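# Pack an unpowered desk robot arm into a floor case

## Task

Take the limp little robot arm from the desk (its joints give way when pushed) and set it inside the open case on the floor, sitting low enough that the lid could close, and leave it settled. It must not drop more than a few centimetres on the way, or the task may fail. Finish by releasing it and backing the robot away. The robot itself must not topple or be left leaning, or the task fails.

## Robot and tools

ROBOT. A Hello Robot Stretch 4, about 1.6 m tall, with one arm: an omni-wheel base (rim within 0.23 m of the base origin), a lift riding a vertical mast, an arm that telescopes forward, a wrist with yaw, pitch and roll, and a two-finger gripper. Cameras: head_camera, head_left_camera, head_right_camera (all on the head) and wrist_camera. An outside nudge may occasionally shove a loose object.

FRAMES. Base frame: origin on the floor below the base centre, x ahead, y to the left, z up. hand_pose is reported in this frame and marks a point between the open fingertips; with all wrist joints at 0 its axes line up with the base frame, though the printed position may be slightly wrong. The odometry frame is where the base frame stood when the scene began. base_odometry counts wheel rotation only, so slipping looks like travel; heading runs -3.142 to 3.142, left positive.

execute_actions. Argument "actions": a list holding one action, or empty (then it only reports state and images). Optional "cameras": list of names from the four above or "all"; omitted, null or ["all"] gives every camera, [] gives none; a wrong name rejects the call. An action contains "base", "joints" or both, plus optional "pace" and "contact_limits"; or "end_of_arm" by itself. Everything in one action starts at once and may finish at different moments.
- "base": exactly one relative move from where the base last measured itself: {"translate_m": d}, metres straight, forward positive, -2 to 2; {"strafe_m": d}, metres sideways, left positive, -2 to 2; {"rotate_rad": d}, radians in place, counter-clockwise from above positive, -3.2 to 3.2.
- "joints": a dictionary by joint name of absolute targets (not offsets): lift_m 0 to 1.2 m; arm_m 0 to 0.55 m extension; wrist_yaw_rad -1.134 to 4.276 (0 facing forward, positive turns left, 3.14 folded back, over 3.4 the arm may block it); wrist_pitch_rad -1.117 to 4.259 (0 level, 1.57 pointing down); wrist_roll_rad -1.117 to 4.259 (0 puts fingers level with each other, positive turns clockwise viewed from behind); gripper_m -0.038 to 0.141 m fingertip gap (negative means the tips press together). Completion tolerances: ±0.004 for lift, arm and gripper, ±0.02 for yaw and roll, ±0.05 for pitch. Targets past a range are clipped and flagged; any other bad value or unknown key rejects the whole call with no motion.
- "pace": "slow", "default", "fast" or "max" (base up to 0.1/0.3/0.4/0.6 m/s and 1/2/3/4 rad/s; with lift above 0.2 the base is slowed further, to 0.3 m/s and 1 rad/s at lift 1.2).
- "contact_limits": {"arm_m": value} from 0 (gentlest) to 0.75 (firmest), default 0.5; the arm stops when it pushes that hard.
- {"end_of_arm": "enable_torque"} turns back on any wrist or gripper motor that cut out, holding it in place.
A joint or base left out of an action can keep pushing toward an earlier target without this showing in the status. Each action ends within 15 s. If one call reports a stop, later motion calls in the same reply are skipped.

wait: {"seconds": 0 to 10}; commands nothing and returns the same report as an empty action list.
zoom_image: {"camera": name, "region": [x0, y0, x1, y1]} in pixels of that camera's latest full image, top-left at (0,0), at most 504 by 504; gives a closer view.
read_manual: {"section": "licences"}; only licence text, no motion.
finished_scene: {"scene": n}; ends the current scene once the last command has settled and reports success. Irreversible; call it only when the arm lies still in the case and the robot has let go and backed off.

RESULT LINES. base_status and joint_status describe how the last accepted action ended: "done" (for the base, wheels turned the full amount, slip included); "off_target" (stopped short, may still push); "contact_stop_at_<key>" (blocked by something; that part goes slack, a slack lift may sag under load, slack wheels may roll); "limit_stop_at_<name>", including "limit_stop_at_tilt" (leaning over 6 degrees; lift, arm and wheels go slack and ignore commands until upright) and "limit_stop_at_own_body" (self-collision, you may still move away from the body); "torque_fault" (a wrist or gripper motor overloaded and went limp until enable_torque). on_its_own lists things not commanded this call; "held at" there is the target held, not the actual position. lidar_m: 12 horizontal distances in metres, 30-degree sectors starting straight ahead and going counter-clockwise (4th left, 7th behind, 10th right); "-" means nothing seen or closer than 0.25 m; it sees from about 0.15 m up and misses glass, thin legs and much behind. wrist_depth_mm: a 7 by 7 grid of median depths, 100 to 2000 mm, from the top left. turned_by_wheels vs turned_by_imu differing by over about 0.1 rad means a bump or slip. base_tilt in degrees, forward and right positive, with a fixed bias up to about 1.5. motor_effort: percent of maximum, toward higher joint values positive, bracket is the peak during the last action; small fixed offsets and noise; for wheel_0/1/2 positive turns the base right.

GRIPPING. Command gripper_m under the object's width to hold it; squeezing tighter pulls it toward the wrist, opening pushes it away. Neither reading nor "done" proves a grip; a firm grip at gripper_m 0 or above shows in gripper effort. Fingertips pressed into a surface can jam; raise the lift. The fingers are flexible steel.

CAUTIONS. The desk arm is limp: lift it so its links don't swing loose, lower it close to the case floor before releasing, never drop it. Avoid turning or driving with over 1 kg held and arm_m above 0.2, especially at fast paces; avoid steady hard pushing, especially with the gripper high. Avoid wrist tilted up (pitch below -0.2) with roll below -0.4 or above 4 near the body. To unfold the wrist at start, send lift_m 0.4 with wrist_yaw_rad 0. Don't drive onto low objects or into furniture.

Each tool is called after "Request:" as name(argument=value, ...) on one line, values as JSON.

## Session

Request:
execute_actions(actions=[])

Scene clock: 0.00 s.
base_odometry: x=+0.000 y=+0.000 heading=+0.000 (m, m, rad; odometry frame)
turned_by_wheels: +0.000 (rad since the last result)
turned_by_imu: +0.000 (rad since the last result)
base_tilt: forward=+0.2 right=+1.0 (deg)
lidar_m: 2.29 2.03 1.99 2.23 1.91 1.87 2.15 1.70 1.70 1.22 1.22 2.07
base_status: not commanded
joint_positions: lift_m=+0.232 arm_m=+0.001 wrist_yaw_rad=+3.104 wrist_pitch_rad=+0.020 wrist_roll_rad=-0.018 gripper_m=+0.057
joint_status: not commanded
motor_effort: lift_m=+19 arm_m=-1 wrist_yaw_rad=+0 wrist_pitch_rad=-5 wrist_roll_rad=+1 gripper_m=-5 wheel_0=+0 wheel_1=+0 wheel_2=+0 (%)
hand_pose: x=-0.1133 y=+0.0981 z=+0.4044 quat_wxyz=(+0.019, -0.010, -0.009, +1.000) (m; base frame)
wrist_depth_mm: - 146 - - - - - / - 124 161 - - - - / - 117 153 - - - - / - 137 190 - - - - / 211 1756 - - - - - / 229 1661 210 1661 195 1576 1499 / 225 1078 1098 141 1060 960 1042
pictures: head_camera, head_left_camera, head_right_camera, wrist_camera
Images, in order (width x height): head_camera 420x560, head_left_camera 420x672, head_right_camera 420x672, wrist_camera 616x392.

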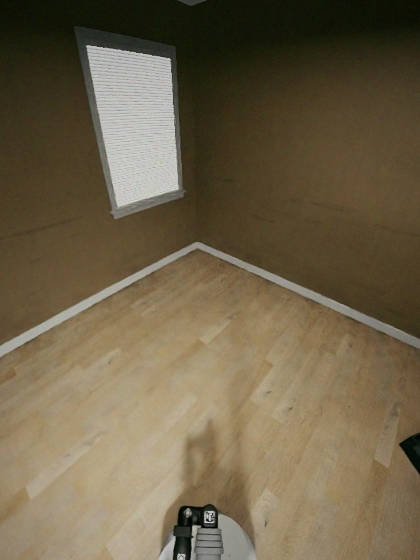

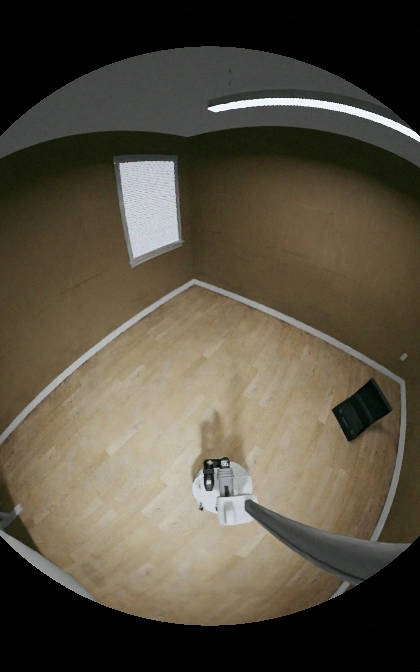

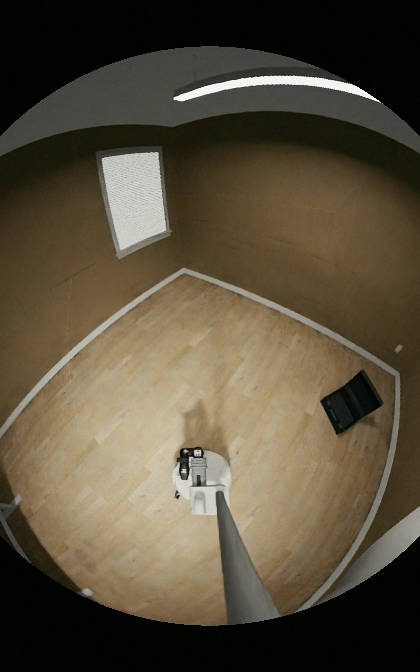

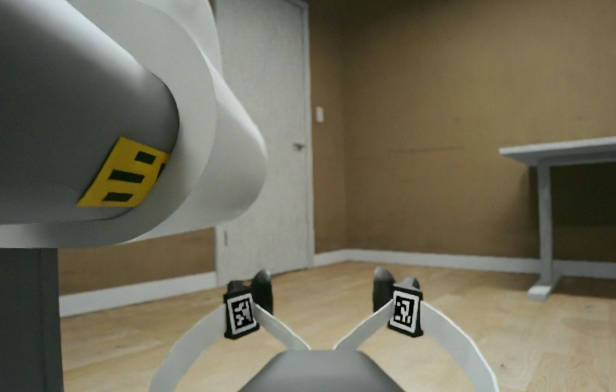

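Request:
zoom_image(camera="head_right_camera", region=[300, 350, 410, 450])

Request:
execute_actions(actions=[{"base":{"rotate_rad":2.25},"joints":{"lift_m":0.8,"wrist_yaw_rad":0,"gripper_m":0.13}}])

Region (300, 350, 410, 450) of head_right_camera's 420x672 image, scaled by 4.582, with more detail than that image has; it fills the top 458 rows of this view, and the rest is white.

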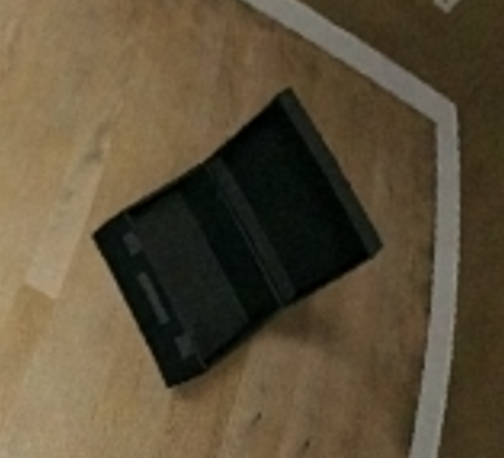

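Scene clock: 5.17 s.
base_odometry: x=+0.000 y=+0.000 heading=+2.249 (m, m, rad; odometry frame)
turned_by_wheels: +2.249 (rad since the last result)
turned_by_imu: +2.214 (rad since the last result)
base_tilt: forward=+0.2 right=+1.0 (deg)
lidar_m: 1.85 1.88 1.98 1.71 1.72 1.22 1.37 2.07 2.28 2.02 2.00 2.12
base_status: done
joint_positions: lift_m=+0.800 arm_m=+0.001 wrist_yaw_rad=+0.000 wrist_pitch_rad=+0.020 wrist_roll_rad=-0.018 gripper_m=+0.130
joint_status: all done
motor_effort: lift_m=+22(25) arm_m=-1(1) wrist_yaw_rad=-1(7) wrist_pitch_rad=-6(5) wrist_roll_rad=+0(0) gripper_m=+0(5) wheel_0=-5(14) wheel_1=-3(9) wheel_2=-2(9) (%)
hand_pose: x=+0.4601 y=-0.0873 z=+0.9722 quat_wxyz=(+1.000, -0.009, +0.010, +0.000) (m; base frame)
wrist_depth_mm: - - - - - - - / - - - - - - - / - - - - - - - / - - - - - - - / - - - - - - - / - - 215 - - 208 - / - - - 138 - - -
pictures: head_camera, head_left_camera, head_right_camera, wrist_camera
Images, in order (width x height): head_camera 420x560, head_left_camera 420x672, head_right_camera 420x672, wrist_camera 616x392.

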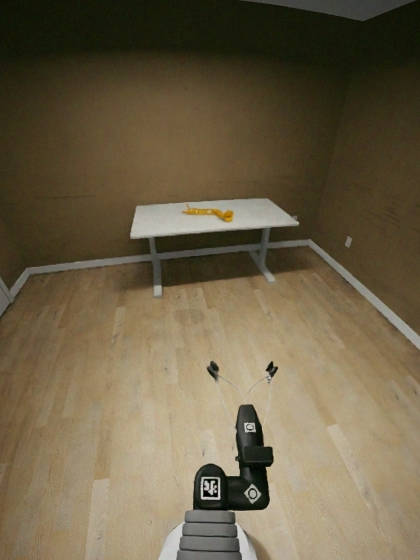

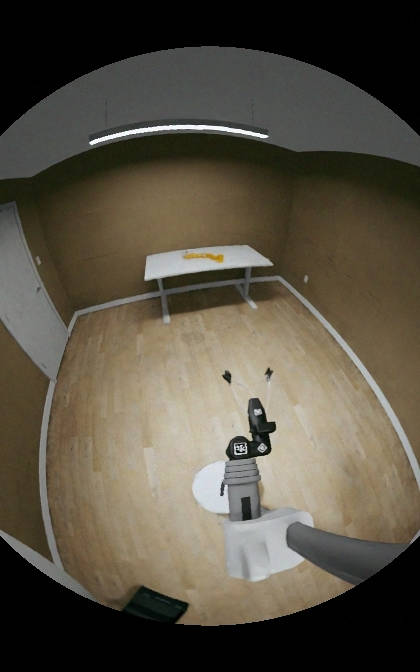

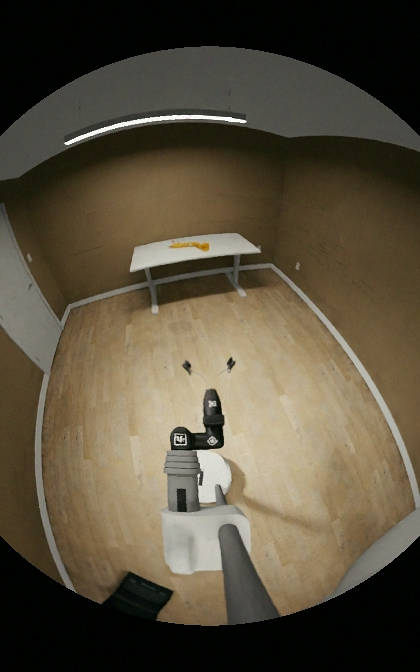

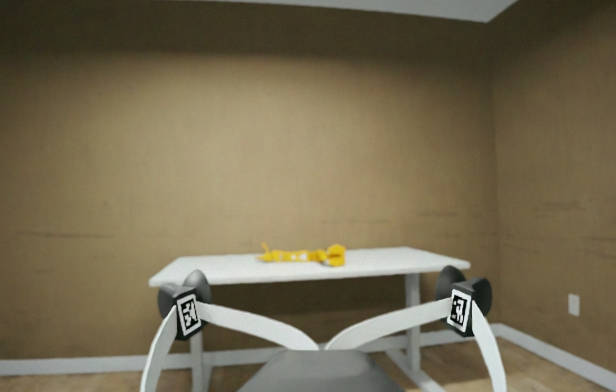

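Request:
execute_actions(actions=[{"base":{"translate_m":1.45},"joints":{"lift_m":1.15,"wrist_pitch_rad":1.0},"pace":"fast"}], cameras=["head_camera","wrist_camera"])

Scene clock: 13.17 s.
base_odometry: x=-0.910 y=+1.128 heading=+2.250 (m, m, rad; odometry frame)
turned_by_wheels: +0.000 (rad since the last result)
turned_by_imu: -0.002 (rad since the last result)
base_tilt: forward=+0.2 right=+0.9 (deg)
lidar_m: 0.46 0.45 0.60 2.00 2.04 2.40 2.61 3.24 1.91 1.67 0.94 0.54
base_status: done
joint_positions: lift_m=+1.150 arm_m=+0.001 wrist_yaw_rad=+0.000 wrist_pitch_rad=+1.001 wrist_roll_rad=-0.018 gripper_m=+0.130
joint_status: all done
motor_effort: lift_m=+21(23) arm_m=-1(0) wrist_yaw_rad=+0(1) wrist_pitch_rad=-2(2) wrist_roll_rad=+0(0) gripper_m=-1(3) wheel_0=+3(8) wheel_1=+2(9) wheel_2=-1(13) (%)
hand_pose: x=+0.3272 y=-0.0874 z=+1.0851 quat_wxyz=(+0.877, -0.008, +0.480, +0.004) (m; base frame)
wrist_depth_mm: 946 1008 1042 1060 1008 1008 1308 / 991 960 931 904 891 904 878 / 854 798 798 788 788 778 778 / 741 741 732 691 707 699 676 / 668 654 647 647 661 1336 1336 / 615 627 216 1308 1308 209 1255 / 1255 1205 1229 138 1160 1160 1160
pictures: head_camera, wrist_camera
Images, in order (width x height): head_camera 420x560, wrist_camera 616x392.

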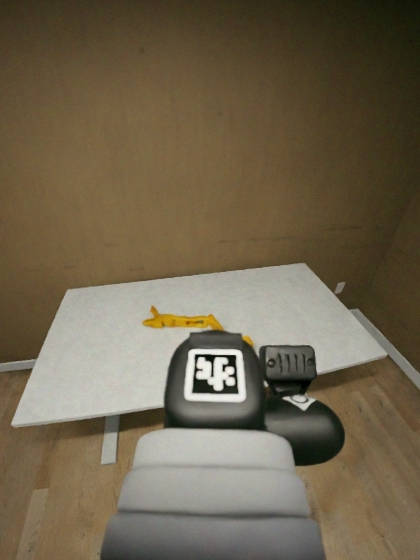

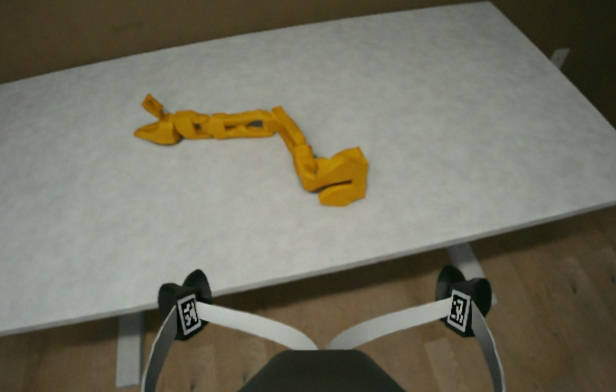

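Request:
execute_actions(actions=[{"base":{"translate_m":0.2},"joints":{"arm_m":0.35,"wrist_pitch_rad":1.57,"gripper_m":0.0}}], cameras=["wrist_camera"])

Request:
execute_actions(actions=[{"base":{"strafe_m":0.24},"joints":{"arm_m":0.49,"lift_m":0.97}}], cameras=["head_camera","wrist_camera"])

Scene clock: 25.83 s.
base_odometry: x=-1.036 y=+1.284 heading=+2.250 (m, m, rad; odometry frame)
turned_by_wheels: +0.001 (rad since the last result)
turned_by_imu: +0.001 (rad since the last result)
base_tilt: forward=+0.2 right=+0.9 (deg)
lidar_m: 0.25 0.27 0.35 0.65 2.05 2.51 2.81 3.12 1.87 1.63 0.52 0.33
base_status: done
joint_positions: lift_m=+1.150 arm_m=+0.349 wrist_yaw_rad=+0.000 wrist_pitch_rad=+1.570 wrist_roll_rad=-0.018 gripper_m=+0.000
joint_status: all done
motor_effort: lift_m=+21(21) arm_m=+7(6) wrist_yaw_rad=-1(0) wrist_pitch_rad=+2(8) wrist_roll_rad=+0(1) gripper_m=-7(7) wheel_0=+6(8) wheel_1=+4(8) wheel_2=+0(10) (%)
hand_pose: x=+0.5200 y=-0.0874 z=+1.0395 quat_wxyz=(+0.707, -0.007, +0.707, +0.007) (m; base frame)
wrist_depth_mm: 574 569 564 554 554 544 544 / 574 564 559 549 539 535 530 / 569 564 554 554 544 535 535 / 569 554 549 544 539 530 530 / 559 554 544 544 535 521 525 / 554 544 544 202 203 525 521 / 544 539 167 147 525 521 1229
pictures: wrist_camera
Images, in order (width x height): wrist_camera 616x392.

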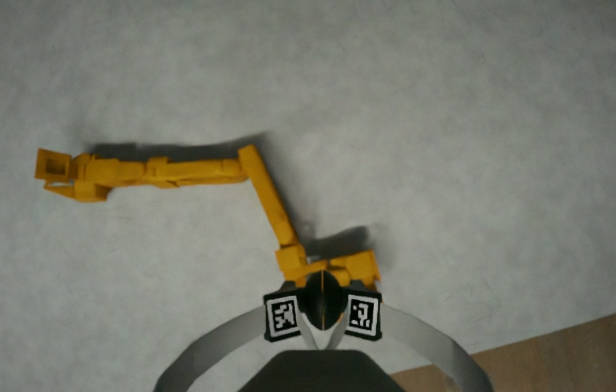

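Scene clock: 27.93 s.
base_odometry: x=-1.223 y=+1.133 heading=+2.250 (m, m, rad; odometry frame)
turned_by_wheels: +0.000 (rad since the last result)
turned_by_imu: +0.001 (rad since the last result)
base_tilt: forward=+0.3 right=+0.9 (deg)
lidar_m: 0.25 0.25 0.27 1.84 1.82 2.22 3.02 3.57 2.13 1.86 0.46 0.25
base_status: done
joint_positions: lift_m=+0.970 arm_m=+0.489 wrist_yaw_rad=+0.000 wrist_pitch_rad=+1.570 wrist_roll_rad=-0.018 gripper_m=+0.000
joint_status: all done
motor_effort: lift_m=+15(21) arm_m=+7(6) wrist_yaw_rad=-1(0) wrist_pitch_rad=+0(0) wrist_roll_rad=+1(0) gripper_m=-8(8) wheel_0=-3(15) wheel_1=+3(12) wheel_2=+0(1) (%)
hand_pose: x=+0.6600 y=-0.0874 z=+0.8600 quat_wxyz=(+0.707, -0.007, +0.707, +0.007) (m; base frame)
wrist_depth_mm: 384 382 375 373 368 364 362 / 382 379 373 370 366 364 357 / 382 377 370 368 364 359 355 / 377 373 368 364 359 357 353 / 373 368 366 364 357 355 351 / 370 368 301 202 203 301 347 / 370 366 167 147 353 293 345
pictures: head_camera, wrist_camera
Images, in order (width x height): head_camera 420x560, wrist_camera 616x392.

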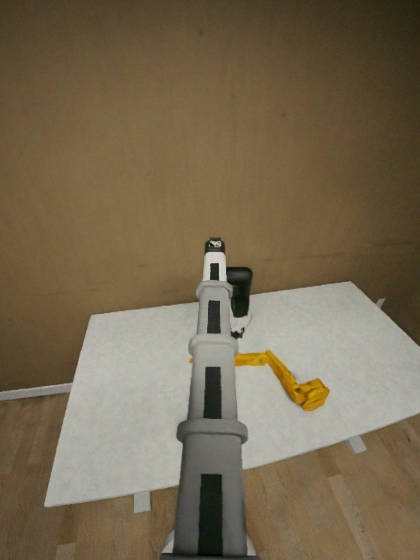

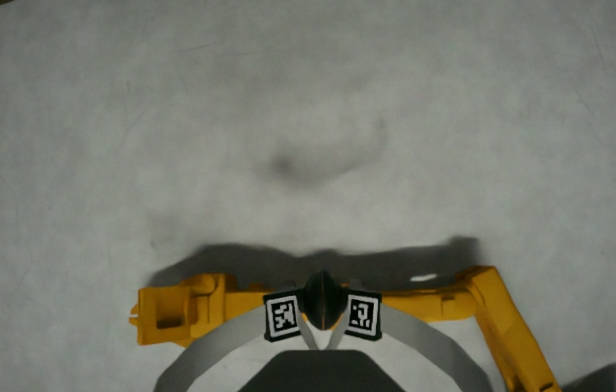

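Request:
execute_actions(actions=[{"base":{"strafe_m":-0.02},"joints":{"arm_m":0.535,"lift_m":0.875}}], cameras=["wrist_camera"])

Request:
execute_actions(actions=[{"joints":{"arm_m":0.40},"pace":"slow"}], cameras=["head_camera","wrist_camera"])

Scene clock: 34.00 s.
base_odometry: x=-1.207 y=+1.146 heading=+2.250 (m, m, rad; odometry frame)
turned_by_wheels: +0.000 (rad since the last result)
turned_by_imu: +0.000 (rad since the last result)
base_tilt: forward=+0.2 right=+0.9 (deg)
lidar_m: 0.25 0.25 0.29 1.85 1.84 2.25 2.75 3.52 2.10 1.85 0.43 0.25
base_status: done
joint_positions: lift_m=+0.875 arm_m=+0.534 wrist_yaw_rad=+0.000 wrist_pitch_rad=+1.570 wrist_roll_rad=-0.018 gripper_m=+0.000
joint_status: all done
motor_effort: lift_m=+16(16) arm_m=+7(8) wrist_yaw_rad=+0(0) wrist_pitch_rad=+1(2) wrist_roll_rad=+0(1) gripper_m=-7(8) wheel_0=+2(12) wheel_1=-2(9) wheel_2=+0(1) (%)
hand_pose: x=+0.7049 y=-0.0874 z=+0.7650 quat_wxyz=(+0.707, -0.007, +0.707, +0.007) (m; base frame)
wrist_depth_mm: 286 282 278 277 273 268 268 / 282 278 277 274 271 267 265 / 281 277 274 272 270 266 263 / 278 277 273 271 267 264 262 / 277 274 271 268 265 263 260 / 276 272 268 202 203 260 258 / 272 270 167 147 260 236 256
pictures: wrist_camera
Images, in order (width x height): wrist_camera 616x392.

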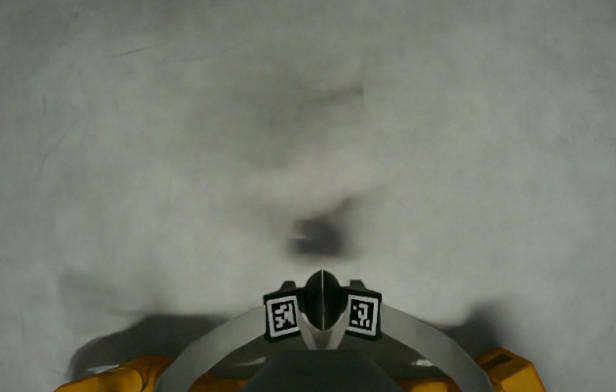

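Scene clock: 36.63 s.
base_odometry: x=-1.207 y=+1.146 heading=+2.250 (m, m, rad; odometry frame)
turned_by_wheels: +0.000 (rad since the last result)
turned_by_imu: +0.000 (rad since the last result)
base_tilt: forward=+0.3 right=+0.9 (deg)
lidar_m: 0.25 0.25 0.28 1.86 1.86 2.22 2.76 3.58 2.12 1.83 0.44 0.25
base_status: not commanded
joint_positions: lift_m=+0.875 arm_m=+0.401 wrist_yaw_rad=+0.001 wrist_pitch_rad=+1.568 wrist_roll_rad=-0.018 gripper_m=+0.000
joint_status: all done
motor_effort: lift_m=+16(15) arm_m=-7(8) wrist_yaw_rad=-2(3) wrist_pitch_rad=+9(11) wrist_roll_rad=+1(0) gripper_m=-9(9) wheel_0=+2(2) wheel_1=-2(2) wheel_2=+0(0) (%)
hand_pose: x=+0.5731 y=-0.0874 z=+0.7650 quat_wxyz=(+0.708, -0.007, +0.706, +0.007) (m; base frame)
wrist_depth_mm: 286 285 279 276 273 272 268 / 283 279 277 274 272 268 267 / 281 278 276 273 267 266 264 / 279 274 274 271 268 264 263 / 277 274 271 268 265 263 260 / 276 273 268 195 202 209 205 / 272 231 168 147 206 256 217
pictures: head_camera, wrist_camera
Images, in order (width x height): head_camera 420x560, wrist_camera 616x392.

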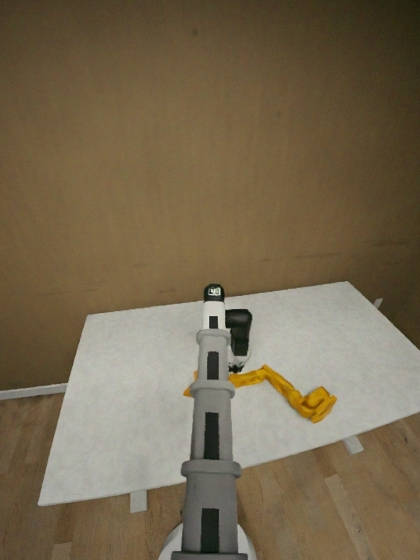

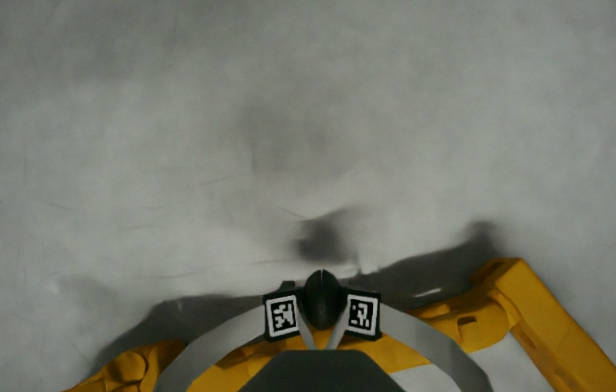

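Request:
execute_actions(actions=[{"joints":{"arm_m":0.415,"lift_m":1.0,"gripper_m":0.09}}], cameras=[])

Request:
execute_actions(actions=[{"base":{"strafe_m":-0.17},"joints":{"arm_m":0.33,"wrist_roll_rad":-0.7}}], cameras=["head_camera","wrist_camera"])

Scene clock: 43.03 s.
base_odometry: x=-1.207 y=+1.146 heading=+2.250 (m, m, rad; odometry frame)
turned_by_wheels: +0.000 (rad since the last result)
turned_by_imu: +0.000 (rad since the last result)
base_tilt: forward=+0.3 right=+0.9 (deg)
lidar_m: 0.25 0.25 0.28 1.87 1.84 2.21 2.74 3.53 2.12 1.85 0.46 0.25
base_status: not commanded
joint_positions: lift_m=+1.000 arm_m=+0.414 wrist_yaw_rad=+0.000 wrist_pitch_rad=+1.570 wrist_roll_rad=-0.018 gripper_m=+0.090
joint_status: all done
motor_effort: lift_m=+22(23) arm_m=+7(8) wrist_yaw_rad=+0(2) wrist_pitch_rad=+1(9) wrist_roll_rad=+0(1) gripper_m=-3(8) wheel_0=+2(2) wheel_1=-2(2) wheel_2=+0(0) (%)
hand_pose: x=+0.5850 y=-0.0874 z=+0.8895 quat_wxyz=(+0.707, -0.007, +0.707, +0.007) (m; base frame)
wrist_depth_mm: 413 413 404 402 402 397 392 / 415 410 402 399 397 392 384 / 407 407 402 397 394 392 387 / 407 404 397 397 392 387 384 / 402 397 397 389 387 382 377 / 402 397 216 377 211 327 375 / 397 394 336 141 382 312 373
pictures: none
No camera images: the call's "cameras" was empty. Leave "cameras" out to get every camera's image.

Scene clock: 44.87 s.
base_odometry: x=-1.075 y=+1.252 heading=+2.251 (m, m, rad; odometry frame)
turned_by_wheels: +0.000 (rad since the last result)
turned_by_imu: +0.000 (rad since the last result)
base_tilt: forward=+0.3 right=+0.9 (deg)
lidar_m: 0.25 0.27 0.34 0.61 2.03 2.43 2.78 3.24 1.93 1.67 0.53 0.28
base_status: done
joint_positions: lift_m=+1.000 arm_m=+0.331 wrist_yaw_rad=+0.000 wrist_pitch_rad=+1.570 wrist_roll_rad=-0.700 gripper_m=+0.090
joint_status: all done
motor_effort: lift_m=+22(22) arm_m=-7(7) wrist_yaw_rad=+0(1) wrist_pitch_rad=+0(3) wrist_roll_rad=-1(5) gripper_m=-4(3) wheel_0=+3(14) wheel_1=-1(10) wheel_2=+0(0) (%)
hand_pose: x=+0.5023 y=-0.0874 z=+0.8895 quat_wxyz=(+0.665, -0.242, +0.664, +0.242) (m; base frame)
wrist_depth_mm: 415 410 407 399 397 392 392 / 407 353 402 399 397 394 387 / 404 402 347 394 394 389 387 / 404 402 399 392 394 387 384 / 402 399 394 392 392 384 382 / 399 397 216 389 211 387 379 / 1118 394 389 142 362 379 375
pictures: head_camera, wrist_camera
Images, in order (width x height): head_camera 420x560, wrist_camera 616x392.

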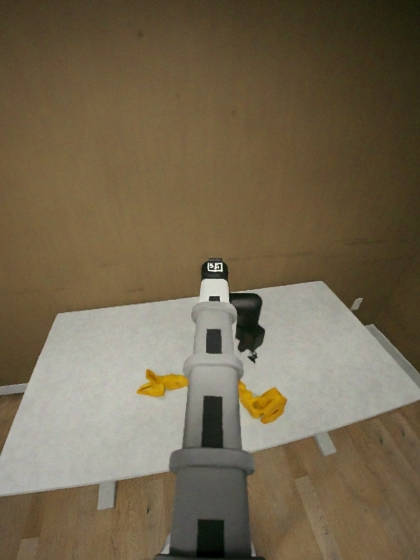

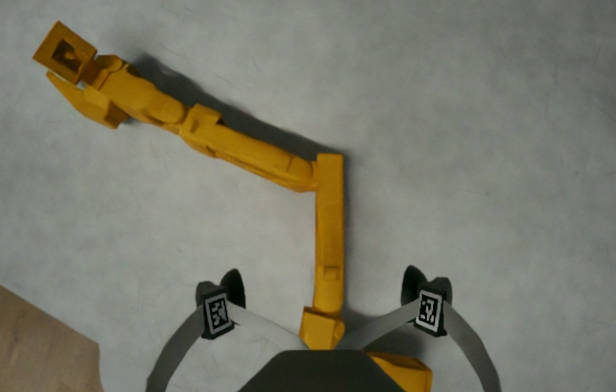

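Request:
execute_actions(actions=[{"base":{"strafe_m":0.012},"joints":{"arm_m":0.35,"lift_m":0.868}}], cameras=["wrist_camera"])

Request:
execute_actions(actions=[{"joints":{"gripper_m":-0.03}}], cameras=["wrist_camera"])

Request:
execute_actions(actions=[{"joints":{"lift_m":0.9},"pace":"slow"}], cameras=["head_camera","wrist_camera"])

Scene clock: 50.60 s.
base_odometry: x=-1.084 y=+1.245 heading=+2.251 (m, m, rad; odometry frame)
turned_by_wheels: +0.000 (rad since the last result)
turned_by_imu: +0.000 (rad since the last result)
base_tilt: forward=+0.3 right=+1.0 (deg)
lidar_m: 0.26 0.28 0.33 0.63 2.01 2.40 2.80 3.23 1.94 1.69 0.53 0.30
base_status: done
joint_positions: lift_m=+0.868 arm_m=+0.349 wrist_yaw_rad=+0.000 wrist_pitch_rad=+1.570 wrist_roll_rad=-0.700 gripper_m=+0.090
joint_status: all done
motor_effort: lift_m=+16(19) arm_m=+7(6) wrist_yaw_rad=+0(1) wrist_pitch_rad=+3(2) wrist_roll_rad=+0(1) gripper_m=-3(4) wheel_0=-5(13) wheel_1=+5(9) wheel_2=+0(0) (%)
hand_pose: x=+0.5199 y=-0.0874 z=+0.7580 quat_wxyz=(+0.665, -0.242, +0.664, +0.242) (m; base frame)
wrist_depth_mm: 274 273 270 267 266 263 262 / 213 235 270 266 264 262 260 / 271 214 210 263 263 259 258 / 270 267 264 208 260 258 256 / 268 267 263 262 259 257 255 / 266 264 216 258 212 253 254 / 264 262 260 142 255 253 252
pictures: wrist_camera
Images, in order (width x height): wrist_camera 616x392.

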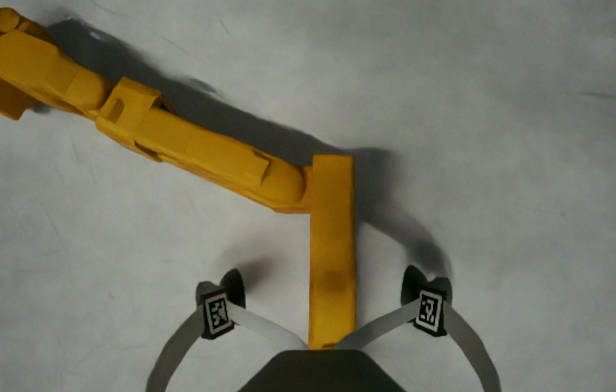

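Scene clock: 52.50 s.
base_odometry: x=-1.084 y=+1.245 heading=+2.251 (m, m, rad; odometry frame)
turned_by_wheels: +0.000 (rad since the last result)
turned_by_imu: +0.000 (rad since the last result)
base_tilt: forward=+0.3 right=+0.9 (deg)
lidar_m: 0.25 0.26 0.34 0.60 2.02 2.39 2.76 3.24 1.95 1.69 0.53 0.31
base_status: not commanded
joint_positions: lift_m=+0.868 arm_m=+0.349 wrist_yaw_rad=+0.000 wrist_pitch_rad=+1.569 wrist_roll_rad=-0.700 gripper_m=-0.029
joint_status: all done
motor_effort: lift_m=+17(17) arm_m=+7(7) wrist_yaw_rad=+0(1) wrist_pitch_rad=+2(5) wrist_roll_rad=+0(0) gripper_m=-29(29) wheel_0=-5(5) wheel_1=+4(5) wheel_2=+0(0) (%)
hand_pose: x=+0.5202 y=-0.0874 z=+0.7578 quat_wxyz=(+0.665, -0.242, +0.664, +0.242) (m; base frame)
wrist_depth_mm: 274 271 268 266 265 262 259 / 208 267 267 264 263 259 259 / 270 204 202 263 260 259 257 / 268 266 263 195 259 257 255 / 267 265 262 191 258 256 254 / 265 263 259 181 186 254 252 / 264 262 258 144 254 250 251
pictures: wrist_camera
Images, in order (width x height): wrist_camera 616x392.

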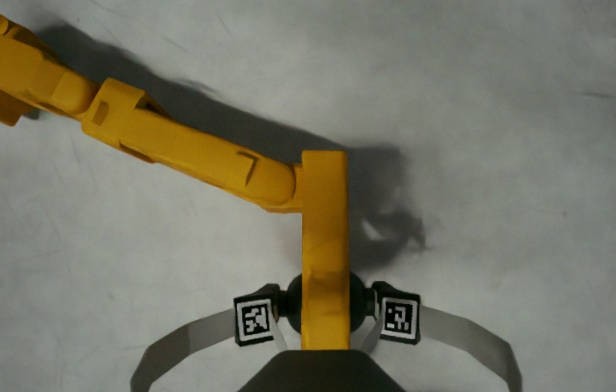

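Scene clock: 53.60 s.
base_odometry: x=-1.084 y=+1.245 heading=+2.251 (m, m, rad; odometry frame)
turned_by_wheels: +0.000 (rad since the last result)
turned_by_imu: +0.000 (rad since the last result)
base_tilt: forward=+0.3 right=+1.0 (deg)
lidar_m: 0.25 0.26 0.29 0.62 2.01 2.40 2.80 3.25 1.94 1.69 0.51 0.29
base_status: not commanded
joint_positions: lift_m=+0.900 arm_m=+0.349 wrist_yaw_rad=+0.000 wrist_pitch_rad=+1.569 wrist_roll_rad=-0.700 gripper_m=-0.029
joint_status: all done
motor_effort: lift_m=+24(27) arm_m=+6(7) wrist_yaw_rad=+1(1) wrist_pitch_rad=+3(5) wrist_roll_rad=+0(0) gripper_m=-27(29) wheel_0=-5(5) wheel_1=+4(4) wheel_2=+0(0) (%)
hand_pose: x=+0.5202 y=-0.0874 z=+0.7892 quat_wxyz=(+0.665, -0.242, +0.664, +0.242) (m; base frame)
wrist_depth_mm: 306 303 303 298 296 294 291 / 219 301 297 296 294 291 291 / 303 214 211 294 293 291 287 / 301 298 293 199 289 287 287 / 297 296 294 194 289 286 283 / 298 294 291 182 185 283 282 / 294 293 287 148 285 279 281
pictures: head_camera, wrist_camera
Images, in order (width x height): head_camera 420x560, wrist_camera 616x392.

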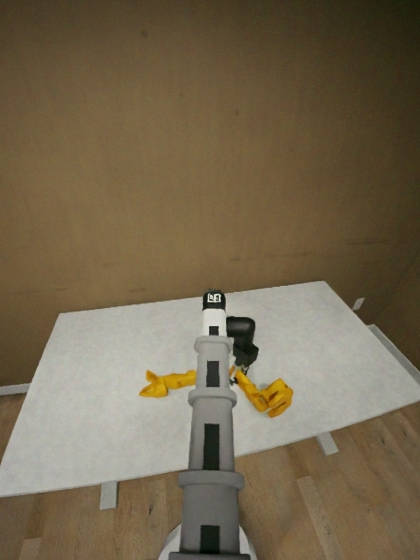

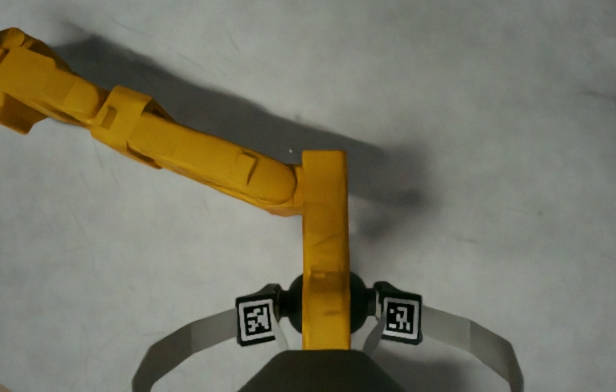

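Held. Raise and tilt.

Request:
execute_actions(actions=[{"joints":{"lift_m":1.05,"arm_m":0.18,"gripper_m":-0.038}}], cameras=["wrist_camera"])

Request:
execute_actions(actions=[{"joints":{"wrist_pitch_rad":0.7,"wrist_roll_rad":-0.45},"pace":"slow"}], cameras=["head_camera","wrist_camera"])

Scene clock: 58.50 s.
base_odometry: x=-1.084 y=+1.245 heading=+2.251 (m, m, rad; odometry frame)
turned_by_wheels: +0.000 (rad since the last result)
turned_by_imu: +0.000 (rad since the last result)
base_tilt: forward=+0.2 right=+0.9 (deg)
lidar_m: 0.25 0.27 0.33 0.62 2.01 2.41 2.76 3.26 1.97 1.69 0.51 0.27
base_status: not commanded
joint_positions: lift_m=+1.050 arm_m=+0.181 wrist_yaw_rad=+0.000 wrist_pitch_rad=+1.570 wrist_roll_rad=-0.700 gripper_m=-0.037
joint_status: all done
motor_effort: lift_m=+25(24) arm_m=-6(6) wrist_yaw_rad=+0(0) wrist_pitch_rad=+1(5) wrist_roll_rad=+0(1) gripper_m=-30(31) wheel_0=-5(4) wheel_1=+4(4) wheel_2=+0(0) (%)
hand_pose: x=+0.3524 y=-0.0874 z=+0.9393 quat_wxyz=(+0.665, -0.243, +0.664, +0.242) (m; base frame)
wrist_depth_mm: 459 455 455 455 449 445 442 / 217 459 455 449 445 442 442 / 455 212 209 445 442 439 439 / 1182 452 445 197 445 436 433 / 1182 1160 445 191 433 433 430 / 1160 1160 931 179 185 427 427 / 1182 1160 946 141 1138 293 427
pictures: wrist_camera
Images, in order (width x height): wrist_camera 616x392.

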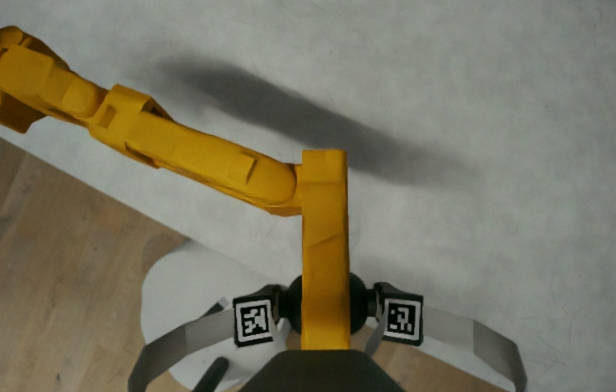

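Scene clock: 59.73 s.
base_odometry: x=-1.084 y=+1.245 heading=+2.251 (m, m, rad; odometry frame)
turned_by_wheels: +0.000 (rad since the last result)
turned_by_imu: +0.000 (rad since the last result)
base_tilt: forward=+0.3 right=+1.0 (deg)
lidar_m: 0.26 0.26 0.34 0.62 2.02 2.39 2.77 3.26 1.94 1.71 0.52 0.29
base_status: not commanded
joint_positions: lift_m=+1.050 arm_m=+0.181 wrist_yaw_rad=+0.000 wrist_pitch_rad=+0.707 wrist_roll_rad=-0.451 gripper_m=-0.037
joint_status: all done
motor_effort: lift_m=+24(24) arm_m=-6(6) wrist_yaw_rad=+0(0) wrist_pitch_rad=-19(21) wrist_roll_rad=+5(9) gripper_m=-31(30) wheel_0=-4(5) wheel_1=+4(4) wheel_2=+0(0) (%)
hand_pose: x=+0.5713 y=-0.0874 z=+1.0403 quat_wxyz=(+0.914, -0.210, +0.337, +0.077) (m; base frame)
wrist_depth_mm: 661 654 640 627 615 597 591 / 732 723 699 683 676 661 640 / 699 768 768 741 759 732 715 / 554 204 196 196 831 820 798 / 539 564 621 621 732 820 904 / 469 504 517 180 183 691 759 / 430 439 477 160 564 559 640
pictures: head_camera, wrist_camera
Images, in order (width x height): head_camera 420x560, wrist_camera 616x392.

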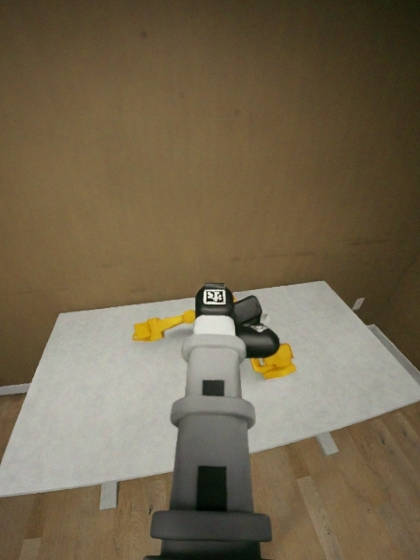

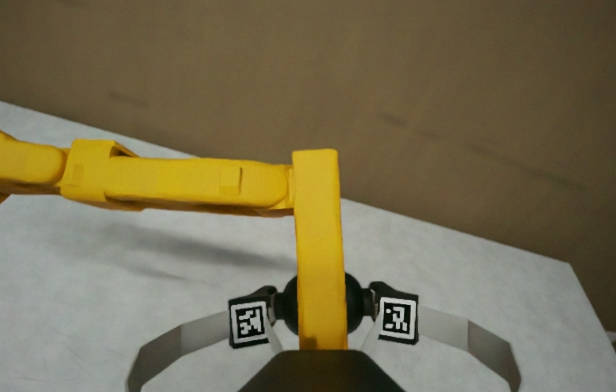

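Folding works. Back away meanwhile.

Request:
execute_actions(actions=[{"base":{"translate_m":-1.2},"joints":{"wrist_roll_rad":-0.1,"wrist_pitch_rad":0.4}}])

Scene clock: 67.00 s.
base_odometry: x=-0.330 y=+0.311 heading=+2.250 (m, m, rad; odometry frame)
turned_by_wheels: +0.000 (rad since the last result)
turned_by_imu: +0.002 (rad since the last result)
base_tilt: forward=+0.2 right=+1.0 (deg)
lidar_m: 0.50 1.43 1.99 1.76 1.77 1.91 1.66 2.55 2.22 1.96 1.96 0.55
base_status: done
joint_positions: lift_m=+1.050 arm_m=+0.181 wrist_yaw_rad=+0.000 wrist_pitch_rad=+0.409 wrist_roll_rad=-0.101 gripper_m=-0.037
joint_status: all done
on_its_own: wrist_pitch_rad is at rest, and its effort (-24) is outside its rest range (-23 to +23)
motor_effort: lift_m=+24(24) arm_m=-7(6) wrist_yaw_rad=+0(2) wrist_pitch_rad=-24(26) wrist_roll_rad=+5(11) gripper_m=-30(30) wheel_0=-4(12) wheel_1=-2(8) wheel_2=+1(12) (%)
hand_pose: x=+0.6168 y=-0.0874 z=+1.1131 quat_wxyz=(+0.978, -0.050, +0.203, +0.010) (m; base frame)
wrist_depth_mm: 1499 1618 1618 1708 1708 1808 1808 / 1618 1661 1708 1756 1863 1921 1921 / 1661 1708 1756 1863 1921 - - / 1756 1537 1308 175 1499 1537 - / 1863 1921 177 178 - - - / 1808 1863 181 183 183 1921 1863 / 1537 809 1464 153 1576 157 1661
pictures: head_camera, head_left_camera, head_right_camera, wrist_camera
Images, in order (width x height): head_camera 420x560, head_left_camera 420x672, head_right_camera 420x672, wrist_camera 616x392.

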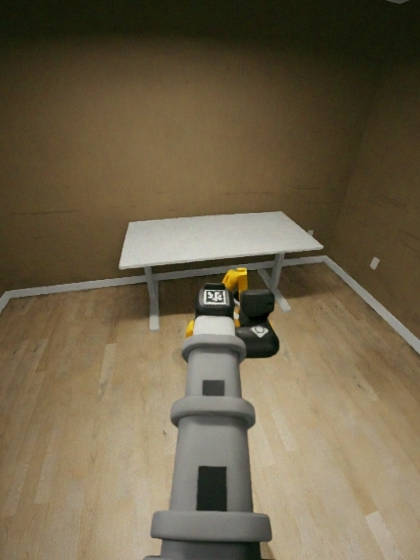

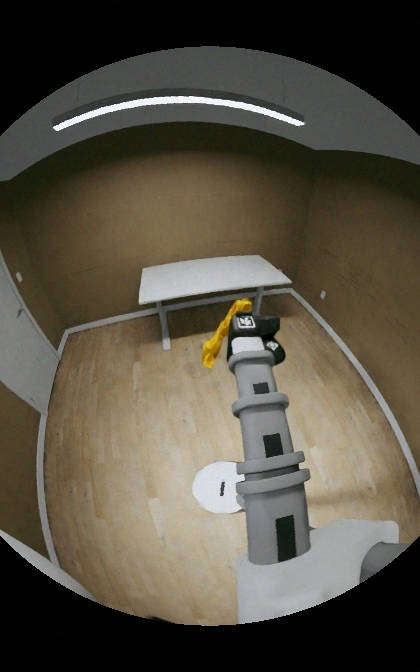

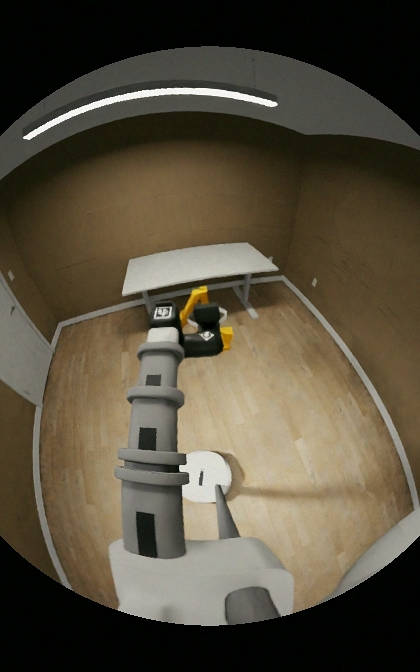

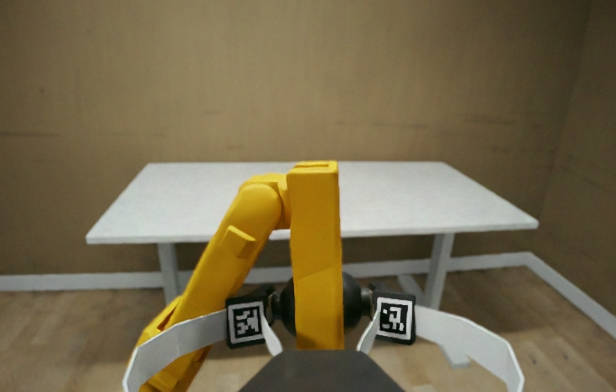

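Request:
execute_actions(actions=[{"base":{"rotate_rad":3.0},"joints":{"lift_m":0.6,"arm_m":0.1},"pace":"slow"}], cameras=[])

Request:
execute_actions(actions=[{"base":{"translate_m":0.8},"joints":{"wrist_yaw_rad":1.57,"wrist_pitch_rad":1.0}}])

Scene clock: 77.33 s.
base_odometry: x=-0.330 y=+0.311 heading=-1.034 (m, m, rad; odometry frame)
turned_by_wheels: +2.999 (rad since the last result)
turned_by_imu: +2.953 (rad since the last result)
base_tilt: forward=+0.3 right=+1.0 (deg)
lidar_m: 0.39 2.51 2.49 2.02 1.96 1.86 1.42 1.41 2.22 1.79 1.74 0.42
base_status: done
joint_positions: lift_m=+0.600 arm_m=+0.101 wrist_yaw_rad=+0.000 wrist_pitch_rad=+0.409 wrist_roll_rad=-0.101 gripper_m=-0.037
joint_status: all done
motor_effort: lift_m=+18(21) arm_m=-7(7) wrist_yaw_rad=-1(1) wrist_pitch_rad=-23(24) wrist_roll_rad=+5(4) gripper_m=-29(29) wheel_0=-5(6) wheel_1=-2(8) wheel_2=-2(7) (%)
hand_pose: x=+0.5369 y=-0.0874 z=+0.6637 quat_wxyz=(+0.978, -0.050, +0.203, +0.010) (m; base frame)
wrist_depth_mm: 1808 1863 - - - 1863 1499 / 1863 1863 - - - 1983 1537 / 1983 - - - - - 1576 / 1983 - - 175 1708 1983 1576 / 1464 1464 177 178 1499 1618 1537 / 1160 1205 182 183 182 1255 1255 / 960 559 946 153 1025 157 1060
pictures: none
No camera images: the call's "cameras" was empty. Leave "cameras" out to get every camera's image.

Scene clock: 81.50 s.
base_odometry: x=+0.079 y=-0.376 heading=-1.033 (m, m, rad; odometry frame)
turned_by_wheels: +0.000 (rad since the last result)
turned_by_imu: -0.001 (rad since the last result)
base_tilt: forward=+0.3 right=+1.0 (deg)
lidar_m: 0.35 0.26 1.94 2.30 2.29 2.49 2.21 2.18 1.86 1.47 1.43 0.87
base_status: done
joint_positions: lift_m=+0.600 arm_m=+0.101 wrist_yaw_rad=+1.570 wrist_pitch_rad=+1.004 wrist_roll_rad=-0.101 gripper_m=-0.037
joint_status: all done
motor_effort: lift_m=+18(18) arm_m=-6(7) wrist_yaw_rad=+0(10) wrist_pitch_rad=-8(18) wrist_roll_rad=+2(4) gripper_m=-31(31) wheel_0=+4(10) wheel_1=+3(9) wheel_2=-1(11) (%)
hand_pose: x=+0.3595 y=+0.1548 z=+0.5349 quat_wxyz=(+0.602, -0.371, +0.309, +0.636) (m; base frame)
wrist_depth_mm: 1366 1366 1366 1366 1336 1336 1336 / 1182 1182 1182 1182 1160 1160 1160 / 1042 1042 1025 1042 1042 1025 1008 / 931 931 904 172 917 904 904 / 842 831 177 177 831 831 820 / 759 750 181 193 183 759 741 / 504 488 683 163 691 158 691
pictures: head_camera, head_left_camera, head_right_camera, wrist_camera
Images, in order (width x height): head_camera 420x560, head_left_camera 420x672, head_right_camera 420x672, wrist_camera 616x392.

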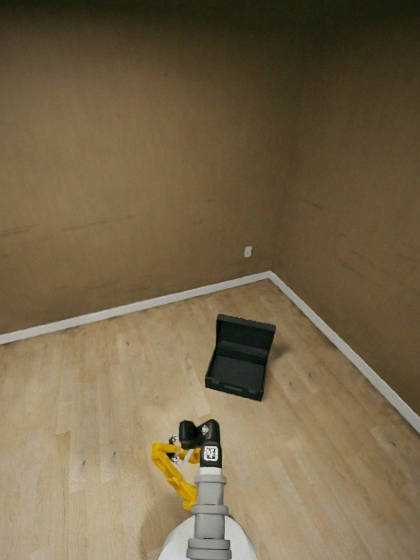

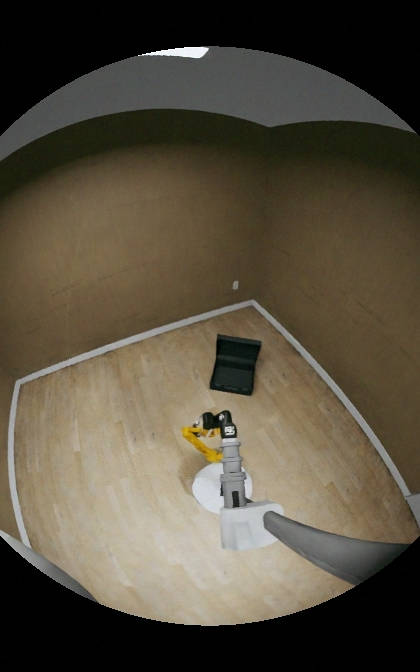

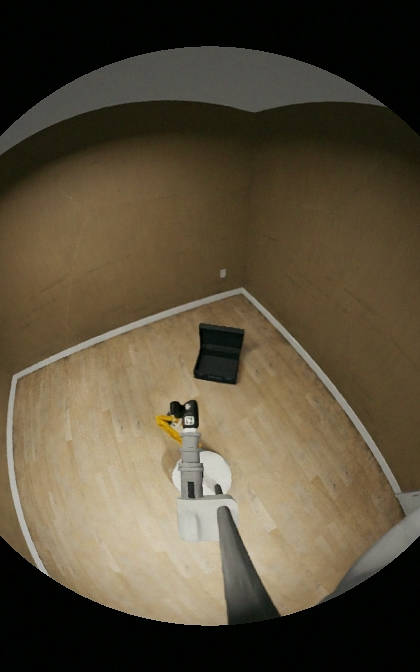

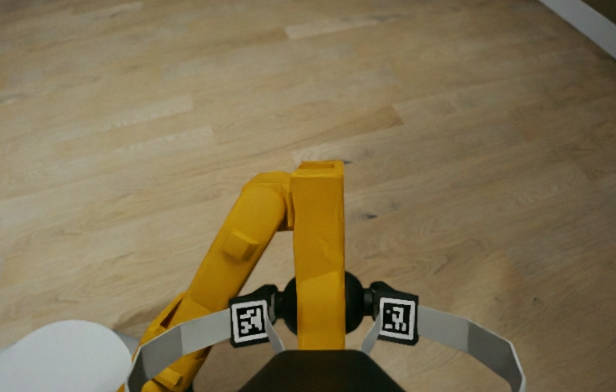

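Request:
execute_actions(actions=[{"base":{"rotate_rad":-0.25},"joints":{"wrist_pitch_rad":1.57,"arm_m":0.2,"lift_m":0.5},"pace":"slow"}], cameras=[])

Request:
execute_actions(actions=[{"base":{"strafe_m":0.17}}], cameras=[])

Request:
execute_actions(actions=[{"base":{"translate_m":0.3}}])

Request:
zoom_image(camera="head_camera", region=[130, 330, 330, 530])

Scene clock: 89.30 s.
base_odometry: x=+0.079 y=-0.376 heading=-1.282 (m, m, rad; odometry frame)
turned_by_wheels: -0.249 (rad since the last result)
turned_by_imu: -0.245 (rad since the last result)
base_tilt: forward=+0.3 right=+0.9 (deg)
lidar_m: 0.29 0.89 1.81 2.30 2.28 2.34 2.81 2.17 2.38 1.60 1.41 0.29
base_status: done
joint_positions: lift_m=+0.500 arm_m=+0.199 wrist_yaw_rad=+1.570 wrist_pitch_rad=+1.568 wrist_roll_rad=-0.100 gripper_m=-0.037
joint_status: all done
motor_effort: lift_m=+18(18) arm_m=+7(7) wrist_yaw_rad=+0(1) wrist_pitch_rad=+7(6) wrist_roll_rad=+2(3) gripper_m=-31(30) wheel_0=+5(10) wheel_1=+4(8) wheel_2=+4(8) (%)
hand_pose: x=+0.4571 y=+0.0006 z=+0.3898 quat_wxyz=(+0.475, -0.524, +0.474, +0.525) (m; base frame)
wrist_depth_mm: 654 647 640 627 615 615 603 / 647 640 627 621 615 609 597 / 421 634 615 621 615 603 597 / 421 492 615 172 603 603 597 / 413 459 177 176 603 597 585 / 410 480 181 179 195 591 585 / 424 539 603 138 597 580 574
pictures: none
No camera images: the call's "cameras" was empty. Leave "cameras" out to get every camera's image.

Scene clock: 91.13 s.
base_odometry: x=+0.242 y=-0.327 heading=-1.283 (m, m, rad; odometry frame)
turned_by_wheels: +0.000 (rad since the last result)
turned_by_imu: +0.000 (rad since the last result)
base_tilt: forward=+0.2 right=+1.0 (deg)
lidar_m: 0.32 1.67 1.71 2.17 2.16 2.17 2.75 2.23 2.58 1.73 1.57 0.29
base_status: done
joint_positions: lift_m=+0.500 arm_m=+0.199 wrist_yaw_rad=+1.570 wrist_pitch_rad=+1.568 wrist_roll_rad=-0.100 gripper_m=-0.037
joint_status: not commanded
motor_effort: lift_m=+18(18) arm_m=+7(7) wrist_yaw_rad=-1(0) wrist_pitch_rad=+7(9) wrist_roll_rad=+2(2) gripper_m=-30(32) wheel_0=-4(11) wheel_1=+1(11) wheel_2=+0(3) (%)
hand_pose: x=+0.4571 y=+0.0007 z=+0.3898 quat_wxyz=(+0.475, -0.524, +0.474, +0.525) (m; base frame)
wrist_depth_mm: 654 647 634 627 615 615 609 / 640 634 627 627 621 615 603 / 424 634 621 621 615 609 597 / 418 492 621 172 609 603 597 / 413 466 177 175 603 591 585 / 410 480 181 179 195 585 591 / 427 544 603 138 591 585 574
pictures: none
No camera images: the call's "cameras" was empty. Leave "cameras" out to get every camera's image.

Scene clock: 93.60 s.
base_odometry: x=+0.328 y=-0.615 heading=-1.282 (m, m, rad; odometry frame)
turned_by_wheels: +0.001 (rad since the last result)
turned_by_imu: +0.000 (rad since the last result)
base_tilt: forward=+0.3 right=+1.0 (deg)
lidar_m: 0.32 1.44 1.47 1.83 2.33 2.34 3.03 2.49 2.29 1.52 1.40 0.29
base_status: done
joint_positions: lift_m=+0.500 arm_m=+0.199 wrist_yaw_rad=+1.570 wrist_pitch_rad=+1.568 wrist_roll_rad=-0.100 gripper_m=-0.037
joint_status: not commanded
motor_effort: lift_m=+18(18) arm_m=+6(7) wrist_yaw_rad=+0(1) wrist_pitch_rad=+6(7) wrist_roll_rad=+1(2) gripper_m=-32(31) wheel_0=+6(8) wheel_1=+4(9) wheel_2=+0(11) (%)
hand_pose: x=+0.4572 y=+0.0007 z=+0.3898 quat_wxyz=(+0.475, -0.524, +0.474, +0.525) (m; base frame)
wrist_depth_mm: 661 654 640 621 621 615 615 / 647 647 634 621 615 603 609 / 421 634 627 627 609 603 603 / 415 496 621 171 615 580 591 / 410 466 177 175 574 569 569 / 407 480 181 179 195 569 559 / 427 544 597 138 564 559 549
pictures: head_camera, head_left_camera, head_right_camera, wrist_camera
Images, in order (width x height): head_camera 420x560, head_left_camera 420x672, head_right_camera 420x672, wrist_camera 616x392.

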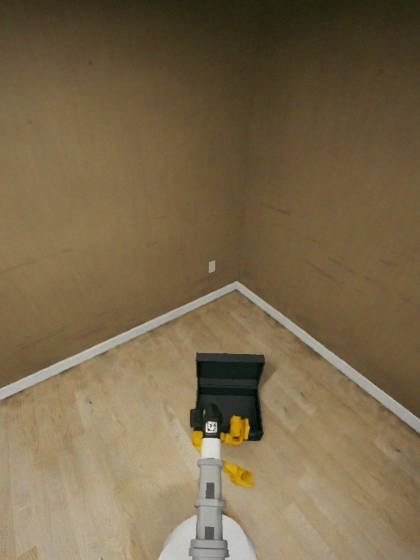

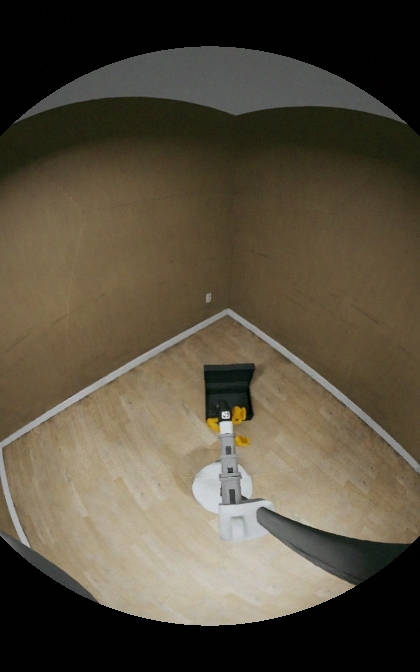

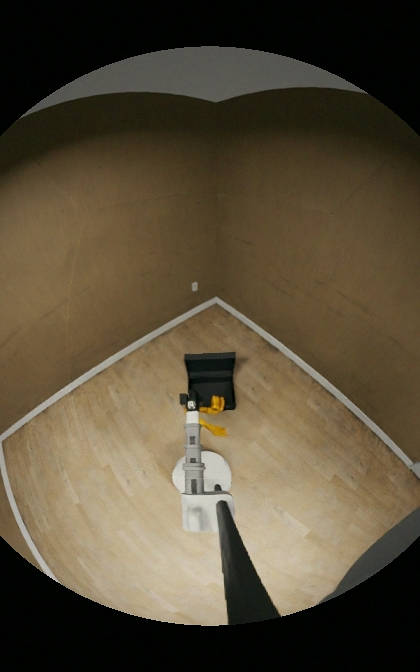

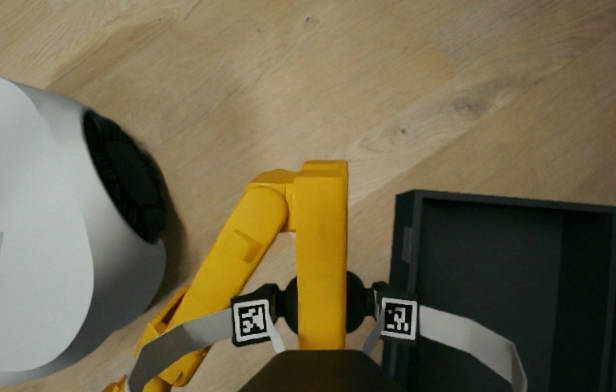

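Region (130, 330, 330, 530) of head_camera's 420x560 image, scaled by 2.520, with more detail than that image has.

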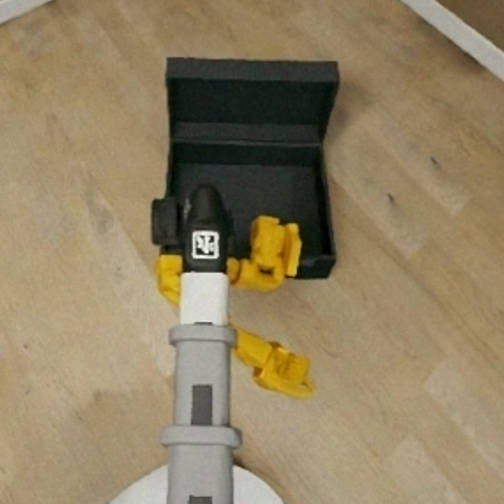

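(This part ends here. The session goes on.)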